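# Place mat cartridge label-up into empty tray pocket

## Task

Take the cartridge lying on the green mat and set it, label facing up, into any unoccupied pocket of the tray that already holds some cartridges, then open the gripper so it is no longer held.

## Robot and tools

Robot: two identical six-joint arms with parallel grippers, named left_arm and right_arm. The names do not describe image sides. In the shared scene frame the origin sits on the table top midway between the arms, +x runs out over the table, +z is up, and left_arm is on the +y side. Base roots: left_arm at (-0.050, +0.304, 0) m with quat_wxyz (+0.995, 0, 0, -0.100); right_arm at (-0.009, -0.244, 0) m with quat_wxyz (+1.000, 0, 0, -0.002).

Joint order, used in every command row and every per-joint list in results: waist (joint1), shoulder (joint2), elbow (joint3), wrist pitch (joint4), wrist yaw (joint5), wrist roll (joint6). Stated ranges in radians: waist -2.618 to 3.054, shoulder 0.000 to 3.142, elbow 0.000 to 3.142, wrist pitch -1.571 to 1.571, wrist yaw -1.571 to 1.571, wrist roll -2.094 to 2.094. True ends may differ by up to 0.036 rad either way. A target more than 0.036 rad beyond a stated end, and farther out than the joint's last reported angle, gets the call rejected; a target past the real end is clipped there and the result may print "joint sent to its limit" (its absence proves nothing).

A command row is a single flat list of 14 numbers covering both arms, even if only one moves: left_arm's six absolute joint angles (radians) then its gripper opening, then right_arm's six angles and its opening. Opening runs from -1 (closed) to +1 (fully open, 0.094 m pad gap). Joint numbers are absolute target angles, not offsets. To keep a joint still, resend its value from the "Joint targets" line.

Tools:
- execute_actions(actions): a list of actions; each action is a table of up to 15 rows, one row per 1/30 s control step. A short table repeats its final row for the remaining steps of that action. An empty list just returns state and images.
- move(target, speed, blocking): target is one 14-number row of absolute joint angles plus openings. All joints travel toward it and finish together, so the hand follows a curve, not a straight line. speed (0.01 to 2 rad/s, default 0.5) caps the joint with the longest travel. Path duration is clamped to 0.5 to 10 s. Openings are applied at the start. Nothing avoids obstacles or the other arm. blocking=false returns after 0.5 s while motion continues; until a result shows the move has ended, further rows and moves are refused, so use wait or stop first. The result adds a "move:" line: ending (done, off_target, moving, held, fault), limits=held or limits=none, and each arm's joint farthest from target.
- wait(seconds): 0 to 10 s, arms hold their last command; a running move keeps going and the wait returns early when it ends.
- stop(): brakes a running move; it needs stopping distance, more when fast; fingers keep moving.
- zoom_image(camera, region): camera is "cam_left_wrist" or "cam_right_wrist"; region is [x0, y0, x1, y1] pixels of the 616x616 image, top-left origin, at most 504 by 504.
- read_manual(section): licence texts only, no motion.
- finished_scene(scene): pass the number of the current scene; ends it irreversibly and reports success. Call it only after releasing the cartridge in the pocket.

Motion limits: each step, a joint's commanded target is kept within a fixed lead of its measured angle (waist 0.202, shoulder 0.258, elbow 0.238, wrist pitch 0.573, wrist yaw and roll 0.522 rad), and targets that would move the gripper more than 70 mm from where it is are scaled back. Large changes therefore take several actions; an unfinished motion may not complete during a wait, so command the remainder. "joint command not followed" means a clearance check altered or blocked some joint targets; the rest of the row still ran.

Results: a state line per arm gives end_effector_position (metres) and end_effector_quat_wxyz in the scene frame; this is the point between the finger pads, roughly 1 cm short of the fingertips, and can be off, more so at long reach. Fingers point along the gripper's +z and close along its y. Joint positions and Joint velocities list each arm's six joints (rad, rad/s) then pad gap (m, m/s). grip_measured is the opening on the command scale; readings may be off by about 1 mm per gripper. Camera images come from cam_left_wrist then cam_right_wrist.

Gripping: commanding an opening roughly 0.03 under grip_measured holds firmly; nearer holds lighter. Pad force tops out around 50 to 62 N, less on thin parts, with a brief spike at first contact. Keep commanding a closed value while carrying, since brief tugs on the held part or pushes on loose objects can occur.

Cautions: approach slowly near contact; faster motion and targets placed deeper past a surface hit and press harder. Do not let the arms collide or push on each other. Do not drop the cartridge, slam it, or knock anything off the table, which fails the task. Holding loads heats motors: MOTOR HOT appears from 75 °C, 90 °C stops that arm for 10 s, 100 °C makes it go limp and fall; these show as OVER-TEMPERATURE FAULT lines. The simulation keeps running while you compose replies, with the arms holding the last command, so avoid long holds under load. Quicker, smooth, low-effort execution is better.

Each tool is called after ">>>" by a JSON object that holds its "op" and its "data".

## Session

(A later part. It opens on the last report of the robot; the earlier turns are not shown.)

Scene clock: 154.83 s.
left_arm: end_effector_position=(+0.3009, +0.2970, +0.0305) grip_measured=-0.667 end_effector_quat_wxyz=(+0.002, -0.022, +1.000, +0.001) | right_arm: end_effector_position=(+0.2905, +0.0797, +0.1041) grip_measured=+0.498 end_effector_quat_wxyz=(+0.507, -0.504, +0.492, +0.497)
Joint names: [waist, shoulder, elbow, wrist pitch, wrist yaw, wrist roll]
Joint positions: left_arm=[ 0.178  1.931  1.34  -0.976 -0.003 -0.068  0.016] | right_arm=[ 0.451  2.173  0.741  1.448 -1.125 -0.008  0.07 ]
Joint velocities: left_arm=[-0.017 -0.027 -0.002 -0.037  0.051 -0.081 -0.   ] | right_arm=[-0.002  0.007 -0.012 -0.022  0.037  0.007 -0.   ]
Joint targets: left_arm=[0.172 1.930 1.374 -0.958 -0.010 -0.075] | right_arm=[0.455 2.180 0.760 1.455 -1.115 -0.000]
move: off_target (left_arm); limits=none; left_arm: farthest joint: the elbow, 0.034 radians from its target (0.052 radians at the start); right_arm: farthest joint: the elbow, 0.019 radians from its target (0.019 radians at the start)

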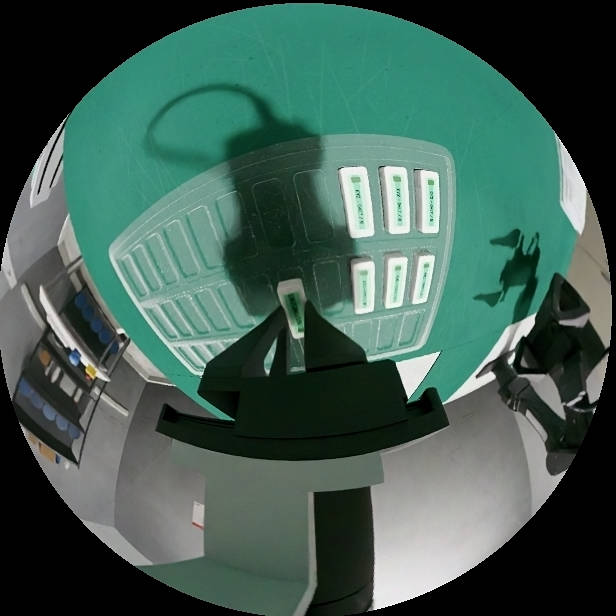

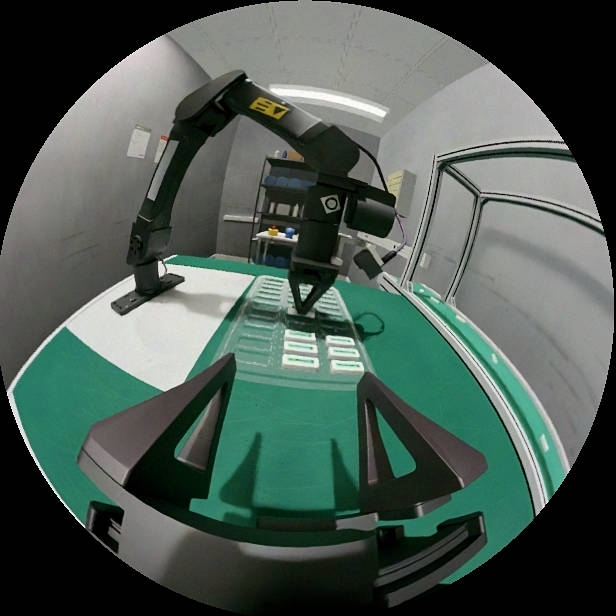

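>>> {"op": "move", "data": {"target": [0.167,1.93,1.304,-0.919,-0.01,-0.075,-0.70,0.455,2.18,0.76,1.455,-1.115,0,0.5], "speed": 0.1}}

>>> {"op": "zoom_image", "data": {"camera": "cam_left_wrist", "region": [240,240,360,340]}}

>>> {"op": "zoom_image", "data": {"camera": "cam_right_wrist", "region": [260,280,350,350]}}

Scene clock: 162.40 s.
left_arm: end_effector_position=(+0.3007, +0.2955, +0.0239) grip_measured=-0.667 end_effector_quat_wxyz=(+0.007, -0.020, +1.000, +0.001) | right_arm: end_effector_position=(+0.2905, +0.0797, +0.1041) grip_measured=+0.498 end_effector_quat_wxyz=(+0.507, -0.504, +0.492, +0.497)
Joint names: [waist, shoulder, elbow, wrist pitch, wrist yaw, wrist roll]
Joint positions: left_arm=[ 0.174  1.931  1.312 -0.938 -0.003 -0.068  0.016] | right_arm=[ 0.451  2.173  0.741  1.448 -1.125 -0.008  0.07 ]
Joint velocities: left_arm=[-0.002 -0.017 -0.002  0.066 -0.037  0.051  0.   ] | right_arm=[-0.012 -0.002  0.012 -0.066 -0.022 -0.022 -0.002]
Joint targets: left_arm=[0.167 1.930 1.304 -0.919 -0.010 -0.075] | right_arm=[0.455 2.180 0.760 1.455 -1.115 0.000]
move: done; limits=none; left_arm: farthest joint: the wrist pitch, 0.019 radians from its target (0.057 radians at the start); right_arm: farthest joint: the elbow, 0.019 radians from its target (0.019 radians at the start)

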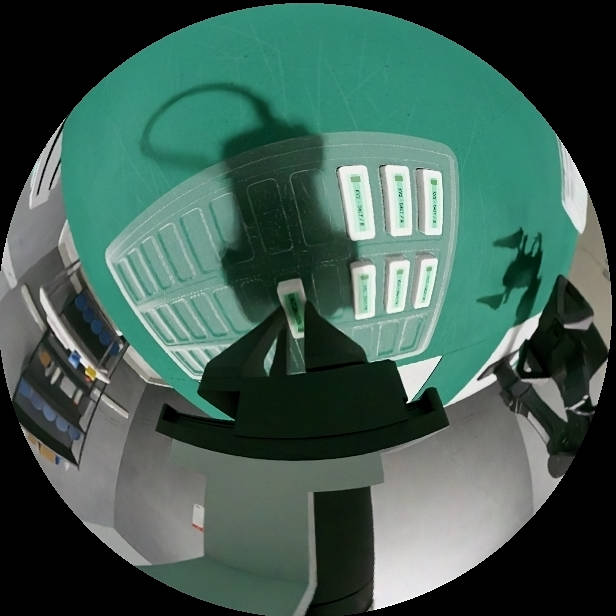

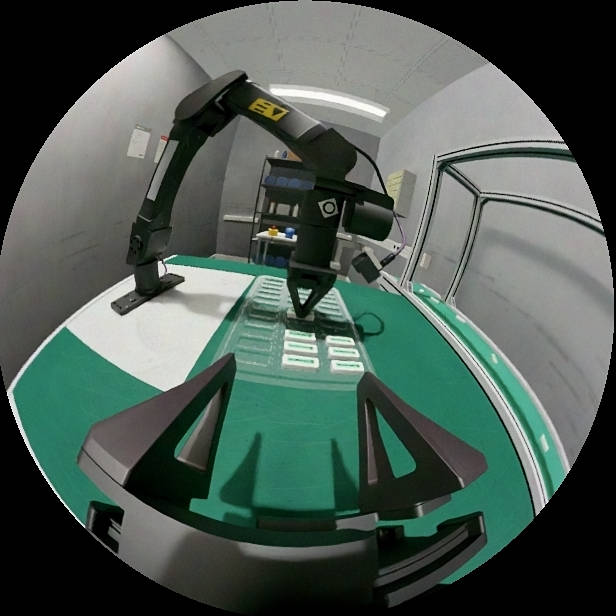

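Region (240, 240, 360, 340) of cam_left_wrist's 616x616 image, scaled by 4.200, with more detail than that image has.

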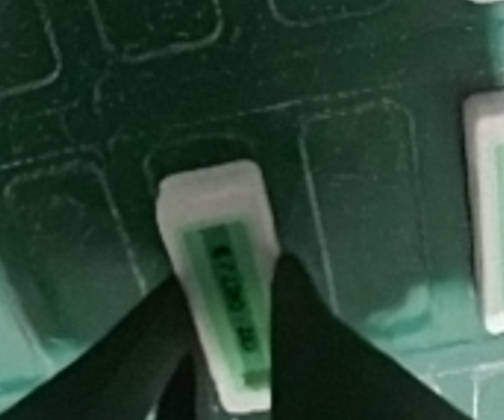

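Region (260, 280, 350, 350) of cam_right_wrist's 616x616 image, scaled by 5.600, with more detail than that image has.

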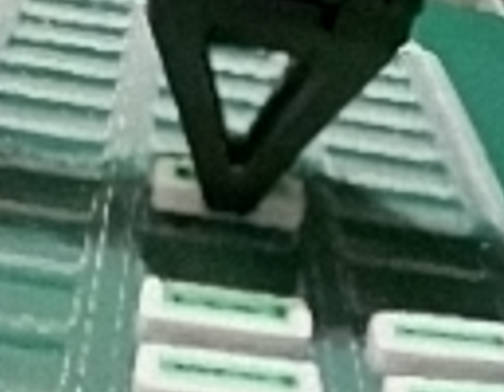

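>>> {"op": "execute_actions", "data": {"actions": [[[0.17,1.93,1.304,-0.913,-0.019,-0.075,-0.70,0.455,2.18,0.76,1.455,-1.115,0,0.5],[0.17,1.93,1.304,-0.913,-0.019,-0.075,-0.70,0.455,2.18,0.76,1.455,-1.115,0,0.5],[0.17,1.93,1.304,-0.913,-0.019,-0.075,-0.70,0.455,2.18,0.76,1.455,-1.115,0,0.5],[0.17,1.94,1.304,-0.913,-0.019,-0.075,-0.70,0.455,2.18,0.76,1.455,-1.115,0,0.5],[0.17,1.952,1.304,-0.913,-0.019,-0.075,-0.70,0.455,2.18,0.76,1.455,-1.115,0,0.5],[0.17,1.952,1.304,-0.913,-0.019,-0.075,-0.70,0.455,2.18,0.76,1.455,-1.115,0,0.5],[0.17,1.952,1.304,-0.913,-0.019,-0.075,-0.70,0.455,2.18,0.76,1.455,-1.115,0,0.5],[0.17,1.943,1.304,-0.913,-0.019,-0.075,-0.70,0.455,2.18,0.76,1.455,-1.115,0,0.5]]]}}

>>> {"op": "zoom_image", "data": {"camera": "cam_left_wrist", "region": [240,240,360,340]}}

>>> {"op": "zoom_image", "data": {"camera": "cam_right_wrist", "region": [260,280,350,350]}}

Scene clock: 169.63 s.
left_arm: end_effector_position=(+0.3010, +0.2969, +0.0181) grip_measured=-0.667 end_effector_quat_wxyz=(+0.002, -0.021, +1.000, +0.005) | right_arm: end_effector_position=(+0.2906, +0.0797, +0.1041) grip_measured=+0.498 end_effector_quat_wxyz=(+0.507, -0.504, +0.492, +0.496)
Joint names: [waist, shoulder, elbow, wrist pitch, wrist yaw, wrist roll]
Joint positions: left_arm=[ 0.174  1.949  1.312 -0.93  -0.01  -0.069  0.016] | right_arm=[ 0.451  2.173  0.741  1.448 -1.125 -0.008  0.07 ]
Joint velocities: left_arm=[-0.007 -0.007  0.012 -0.022  0.037 -0.022 -0.001] | right_arm=[ 0.002 -0.002  0.032 -0.022  0.037 -0.007  0.   ]
Joint targets: left_arm=[0.170 1.943 1.304 -0.913 -0.019 -0.075] | right_arm=[0.455 2.180 0.760 1.455 -1.115 -0.000]

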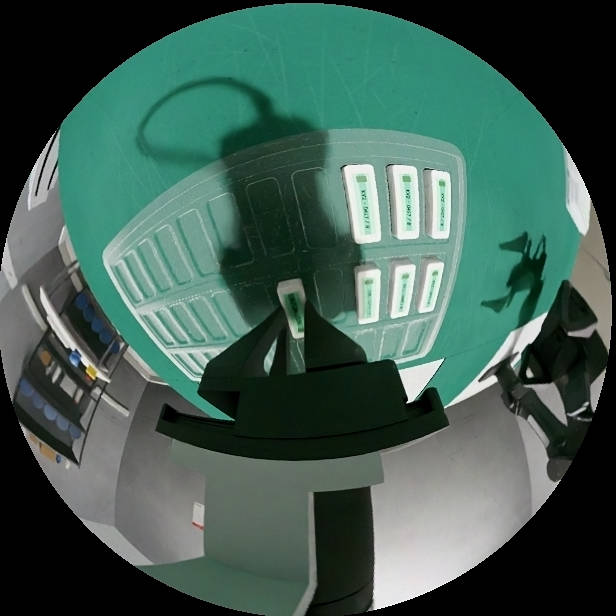

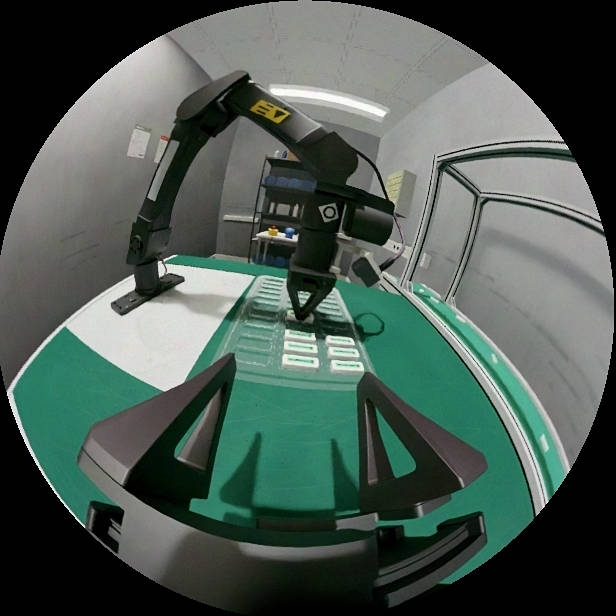

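Region (240, 240, 360, 340) of cam_left_wrist's 616x616 image, scaled by 4.200, with more detail than that image has.

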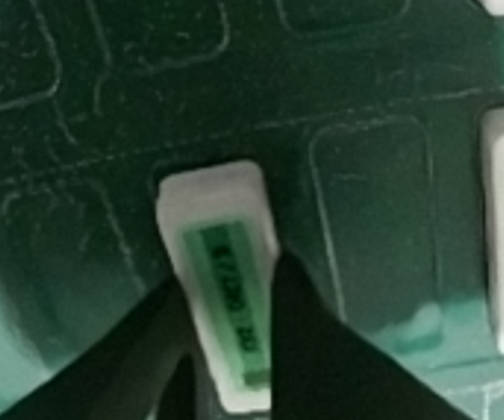

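Region (260, 280, 350, 350) of cam_right_wrist's 616x616 image, scaled by 5.600, with more detail than that image has.

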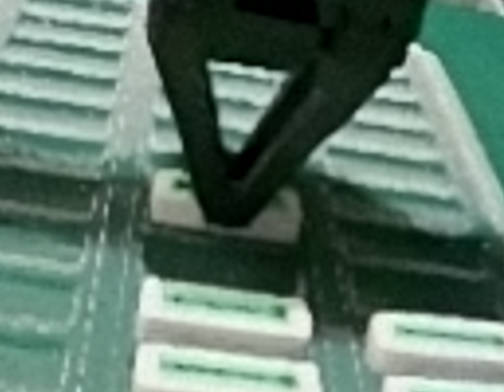

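>>> {"op": "execute_actions", "data": {"actions": [[[0.17,1.956,1.304,-0.913,-0.019,-0.075,-0.70,0.455,2.18,0.76,1.455,-1.115,0,0.5],[0.17,1.966,1.304,-0.913,-0.019,-0.075,-0.70,0.455,2.18,0.76,1.455,-1.115,0,0.5],[0.17,1.966,1.304,-0.913,-0.019,-0.075,-0.70,0.455,2.18,0.76,1.455,-1.115,0,0.5],[0.17,1.955,1.304,-0.913,-0.019,-0.075,-0.70,0.455,2.18,0.76,1.455,-1.115,0,0.5]]]}}

>>> {"op": "zoom_image", "data": {"camera": "cam_left_wrist", "region": [240,240,360,340]}}

>>> {"op": "zoom_image", "data": {"camera": "cam_right_wrist", "region": [260,280,350,350]}}

Scene clock: 175.57 s.
left_arm: end_effector_position=(+0.3005, +0.2969, +0.0148) grip_measured=-0.667 end_effector_quat_wxyz=(-0.002, -0.020, +1.000, +0.005) | right_arm: end_effector_position=(+0.2906, +0.0797, +0.1041) grip_measured=+0.498 end_effector_quat_wxyz=(+0.507, -0.504, +0.492, +0.496)
Joint names: [waist, shoulder, elbow, wrist pitch, wrist yaw, wrist roll]
Joint positions: left_arm=[ 0.174  1.958  1.312 -0.929 -0.01  -0.069  0.016] | right_arm=[ 0.451  2.173  0.741  1.448 -1.125 -0.008  0.07 ]
Joint velocities: left_arm=[ 0.007 -0.007 -0.002  0.022  0.007  0.037 -0.   ] | right_arm=[-0.002 -0.017 -0.002  0.037 -0.037 -0.022 -0.001]
Joint targets: left_arm=[0.170 1.955 1.304 -0.913 -0.019 -0.075] | right_arm=[0.455 2.180 0.760 1.455 -1.115 -0.000]

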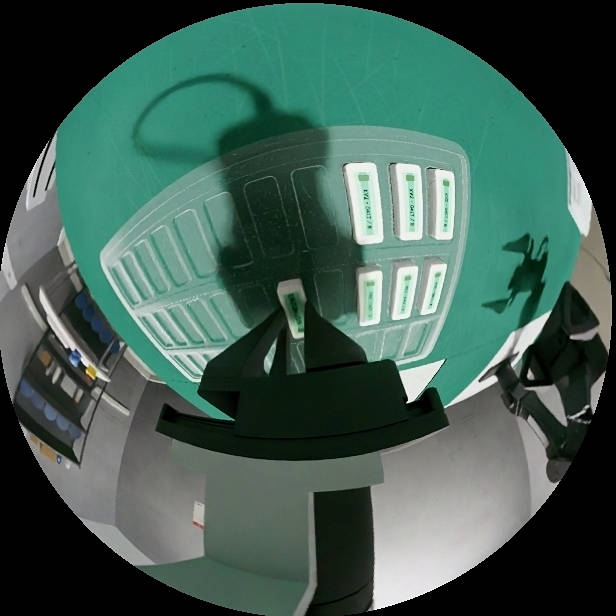

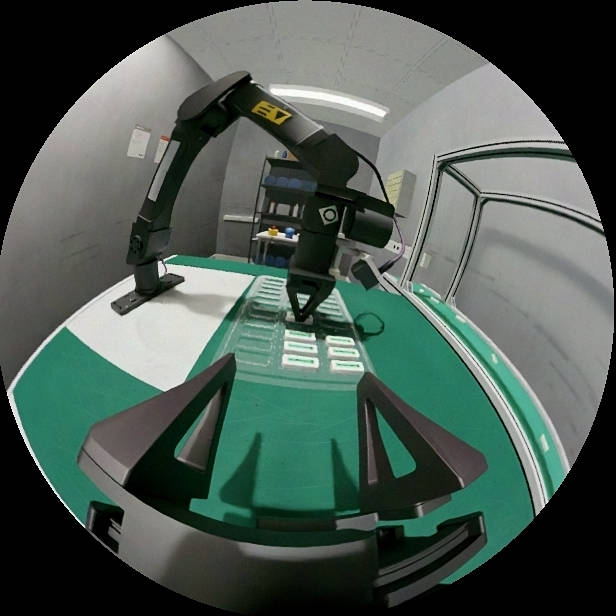

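Region (240, 240, 360, 340) of cam_left_wrist's 616x616 image, scaled by 4.200, with more detail than that image has.

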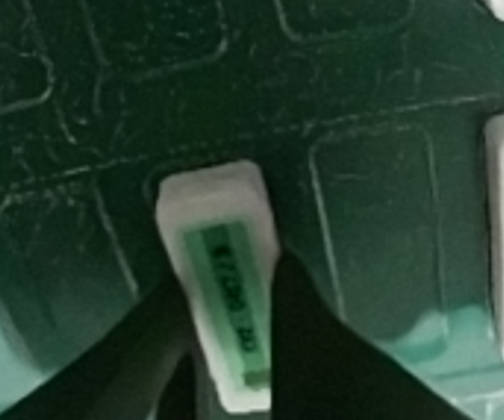

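Region (260, 280, 350, 350) of cam_right_wrist's 616x616 image, scaled by 5.600, with more detail than that image has.

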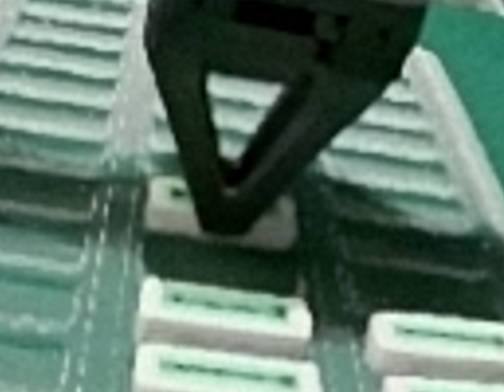

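>>> {"op": "execute_actions", "data": {"actions": [[[0.17,1.965,1.304,-0.911,-0.019,-0.075,-0.70,0.455,2.18,0.76,1.455,-1.115,0,0.5],[0.17,1.975,1.304,-0.911,-0.019,-0.075,-0.70,0.455,2.18,0.76,1.455,-1.115,0,0.5],[0.17,1.975,1.304,-0.911,-0.019,-0.075,-0.70,0.455,2.18,0.76,1.455,-1.115,0,0.5],[0.17,1.962,1.304,-0.911,-0.019,-0.075,-0.70,0.455,2.18,0.76,1.455,-1.115,0,0.5]]]}}

>>> {"op": "zoom_image", "data": {"camera": "cam_left_wrist", "region": [240,240,360,340]}}

Scene clock: 179.07 s.
left_arm: end_effector_position=(+0.3002, +0.2969, +0.0138) grip_measured=-0.667 end_effector_quat_wxyz=(-0.003, -0.020, +1.000, +0.005) | right_arm: end_effector_position=(+0.2906, +0.0797, +0.1041) grip_measured=+0.498 end_effector_quat_wxyz=(+0.507, -0.504, +0.492, +0.496)
Joint names: [waist, shoulder, elbow, wrist pitch, wrist yaw, wrist roll]
Joint positions: left_arm=[ 0.174  1.961  1.312 -0.928 -0.01  -0.069  0.016] | right_arm=[ 0.451  2.173  0.741  1.448 -1.125 -0.008  0.07 ]
Joint velocities: left_arm=[ 0.007 -0.002  0.022  0.037 -0.007 -0.007 -0.001] | right_arm=[ 0.007  0.007 -0.007  0.022 -0.051  0.022 -0.001]
Joint targets: left_arm=[0.170 1.962 1.304 -0.911 -0.019 -0.075] | right_arm=[0.455 2.180 0.760 1.455 -1.115 0.000]

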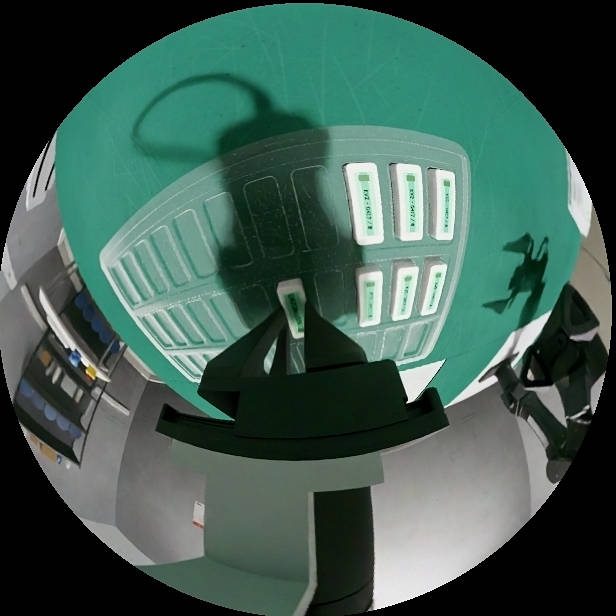

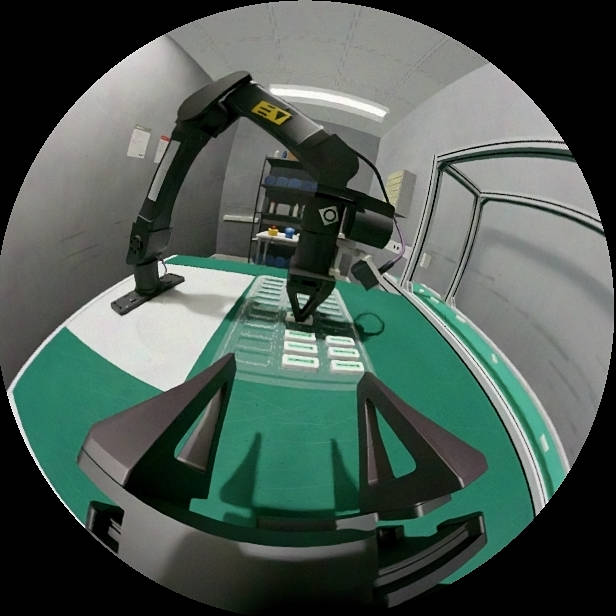

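Region (240, 240, 360, 340) of cam_left_wrist's 616x616 image, scaled by 4.200, with more detail than that image has.

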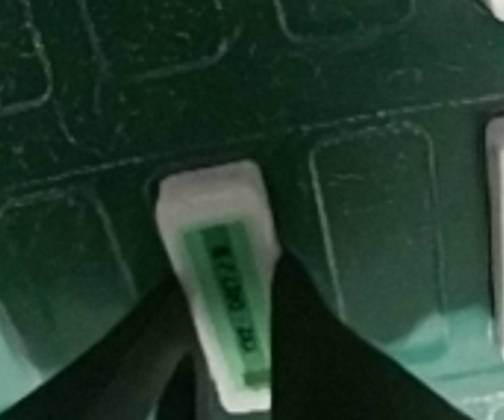

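Contact. Release and lift.

>>> {"op": "execute_actions", "data": {"actions": [[[0.17,1.95,1.312,-0.911,-0.019,-0.075,-0.65,0.455,2.18,0.76,1.455,-1.115,0,0.5],[0.17,1.95,1.312,-0.911,-0.019,-0.075,-0.6,0.455,2.18,0.76,1.455,-1.115,0,0.5],[0.17,1.95,1.312,-0.911,-0.019,-0.075,-0.55,0.455,2.18,0.76,1.455,-1.115,0,0.5],[0.17,1.95,1.312,-0.911,-0.019,-0.075,-0.5,0.455,2.18,0.76,1.455,-1.115,0,0.5],[0.17,1.95,1.312,-0.911,-0.019,-0.075,-0.5,0.455,2.18,0.76,1.455,-1.115,0,0.5],[0.17,1.94,1.312,-0.911,-0.019,-0.075,-0.5,0.455,2.18,0.76,1.455,-1.115,0,0.5],[0.17,1.92,1.312,-0.92,-0.019,-0.075,-0.5,0.455,2.18,0.76,1.455,-1.115,0,0.5],[0.17,1.90,1.312,-0.93,-0.019,-0.075,-0.5,0.455,2.18,0.76,1.455,-1.115,0,0.5],[0.17,1.88,1.312,-0.94,-0.019,-0.075,-0.5,0.455,2.18,0.76,1.455,-1.115,0,0.5],[0.17,1.86,1.312,-0.96,-0.019,-0.075,-0.5,0.455,2.18,0.76,1.455,-1.115,0,0.5],[0.17,1.84,1.312,-0.98,-0.019,-0.075,-0.5,0.455,2.18,0.76,1.455,-1.115,0,0.5],[0.17,1.82,1.312,-1.0,-0.019,-0.075,-0.5,0.455,2.18,0.76,1.455,-1.115,0,0.5],[0.17,1.80,1.312,-1.03,-0.019,-0.075,-0.5,0.455,2.18,0.76,1.455,-1.115,0,0.5],[0.17,1.78,1.312,-1.06,-0.019,-0.075,-0.5,0.455,2.18,0.76,1.455,-1.115,0,0.5]]]}}

>>> {"op": "wait", "data": {"seconds": 0.4}}

>>> {"op": "zoom_image", "data": {"camera": "cam_left_wrist", "region": [230,190,410,330]}}

>>> {"op": "zoom_image", "data": {"camera": "cam_right_wrist", "region": [260,290,350,360]}}

Scene clock: 187.53 s.
left_arm: end_effector_position=(+0.2940, +0.3001, +0.0544) grip_measured=-0.503 end_effector_quat_wxyz=(+0.025, -0.021, +0.999, +0.013) | right_arm: end_effector_position=(+0.2906, +0.0797, +0.1041) grip_measured=+0.498 end_effector_quat_wxyz=(+0.507, -0.504, +0.492, +0.496)
Joint names: [waist, shoulder, elbow, wrist pitch, wrist yaw, wrist roll]
Joint positions: left_arm=[ 0.174  1.837  1.312 -0.996 -0.028 -0.069  0.023] | right_arm=[ 0.451  2.173  0.741  1.448 -1.125 -0.008  0.07 ]
Joint velocities: left_arm=[-0.012 -0.667 -0.007 -0.462 -0.022 -0.037 -0.   ] | right_arm=[-0.012  0.017 -0.002  0.022 -0.007  0.007  0.   ]
Joint targets: left_arm=[0.170 1.780 1.312 -1.060 -0.019 -0.075] | right_arm=[0.455 2.180 0.760 1.455 -1.115 -0.000]

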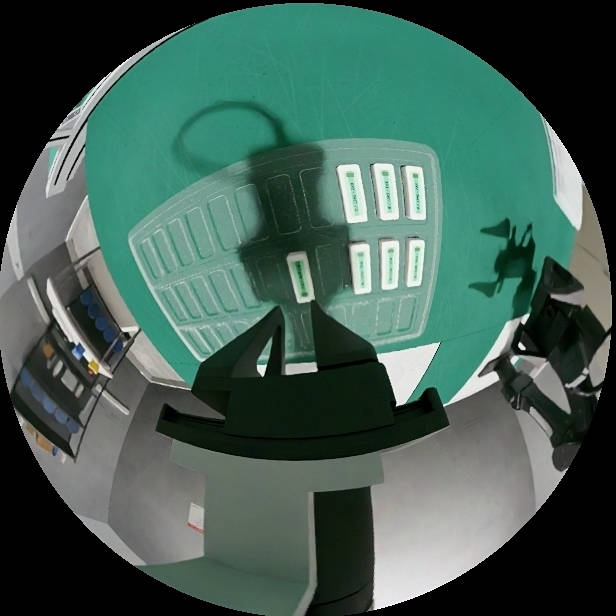

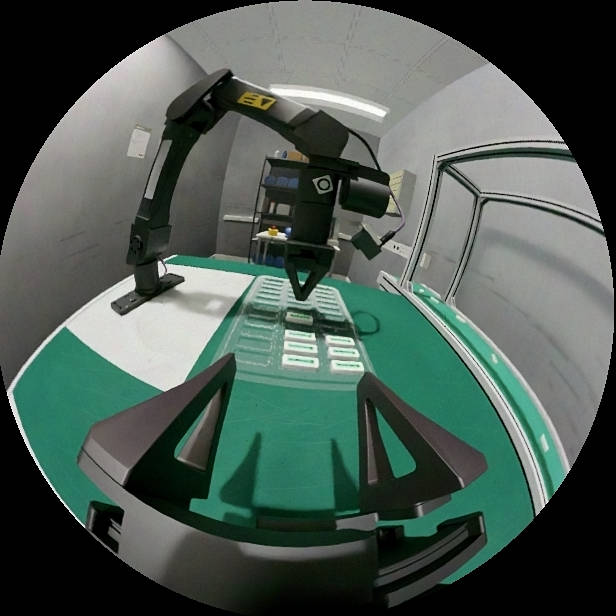

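Scene clock: 187.93 s.
left_arm: end_effector_position=(+0.2818, +0.3004, +0.0678) grip_measured=-0.503 end_effector_quat_wxyz=(+0.018, -0.021, +1.000, +0.013) | right_arm: end_effector_position=(+0.2906, +0.0797, +0.1041) grip_measured=+0.498 end_effector_quat_wxyz=(+0.507, -0.504, +0.492, +0.496)
Joint names: [waist, shoulder, elbow, wrist pitch, wrist yaw, wrist roll]
Joint positions: left_arm=[ 0.174  1.792  1.312 -1.056 -0.028 -0.069  0.023] | right_arm=[ 0.451  2.173  0.741  1.448 -1.125 -0.008  0.07 ]
Joint velocities: left_arm=[ 0.027 -0.022 -0.012 -0.037 -0.007 -0.007 -0.001] | right_arm=[ 0.007  0.022 -0.022  0.007 -0.007 -0.037  0.   ]
Joint targets: left_arm=[0.170 1.780 1.312 -1.060 -0.019 -0.075] | right_arm=[0.455 2.180 0.760 1.455 -1.115 -0.000]
wait: 0.40 s; no rest

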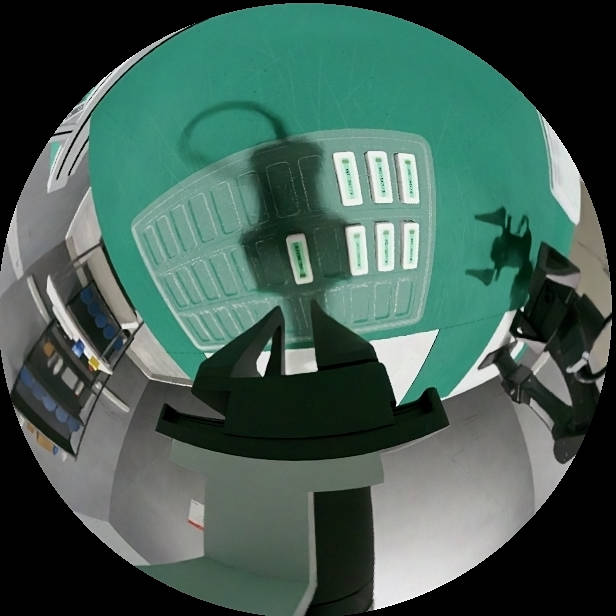

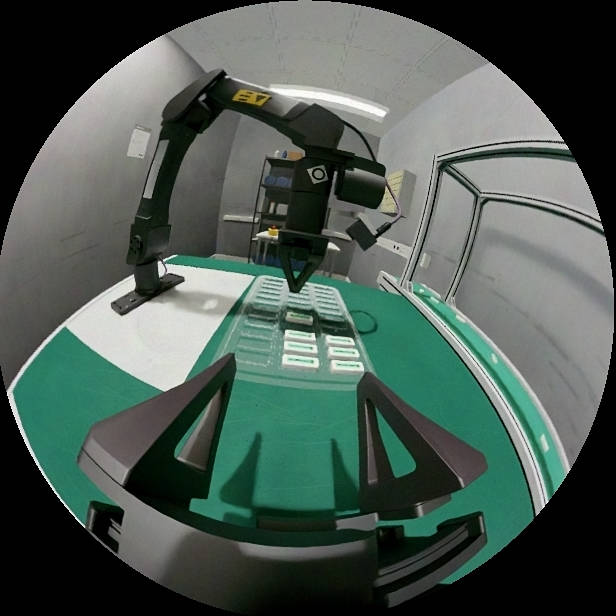

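Region (230, 190, 410, 330) of cam_left_wrist's 616x616 image, scaled by 2.800, with more detail than that image has.

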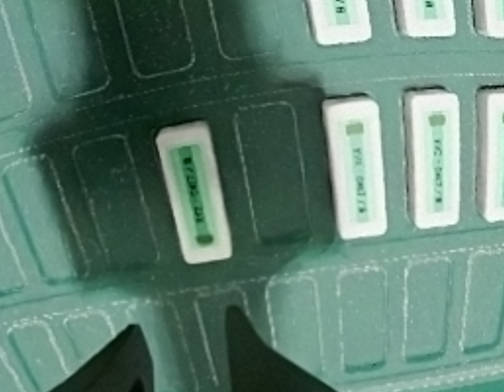

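Region (260, 290, 350, 360) of cam_right_wrist's 616x616 image, scaled by 5.600, with more detail than that image has.

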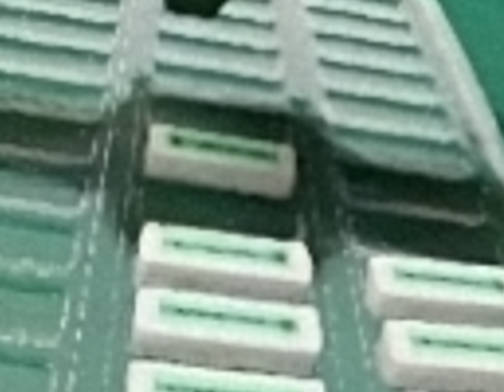

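>>> {"op": "finished_scene", "data": {"scene": 1}}

The scene is finished: the task was done.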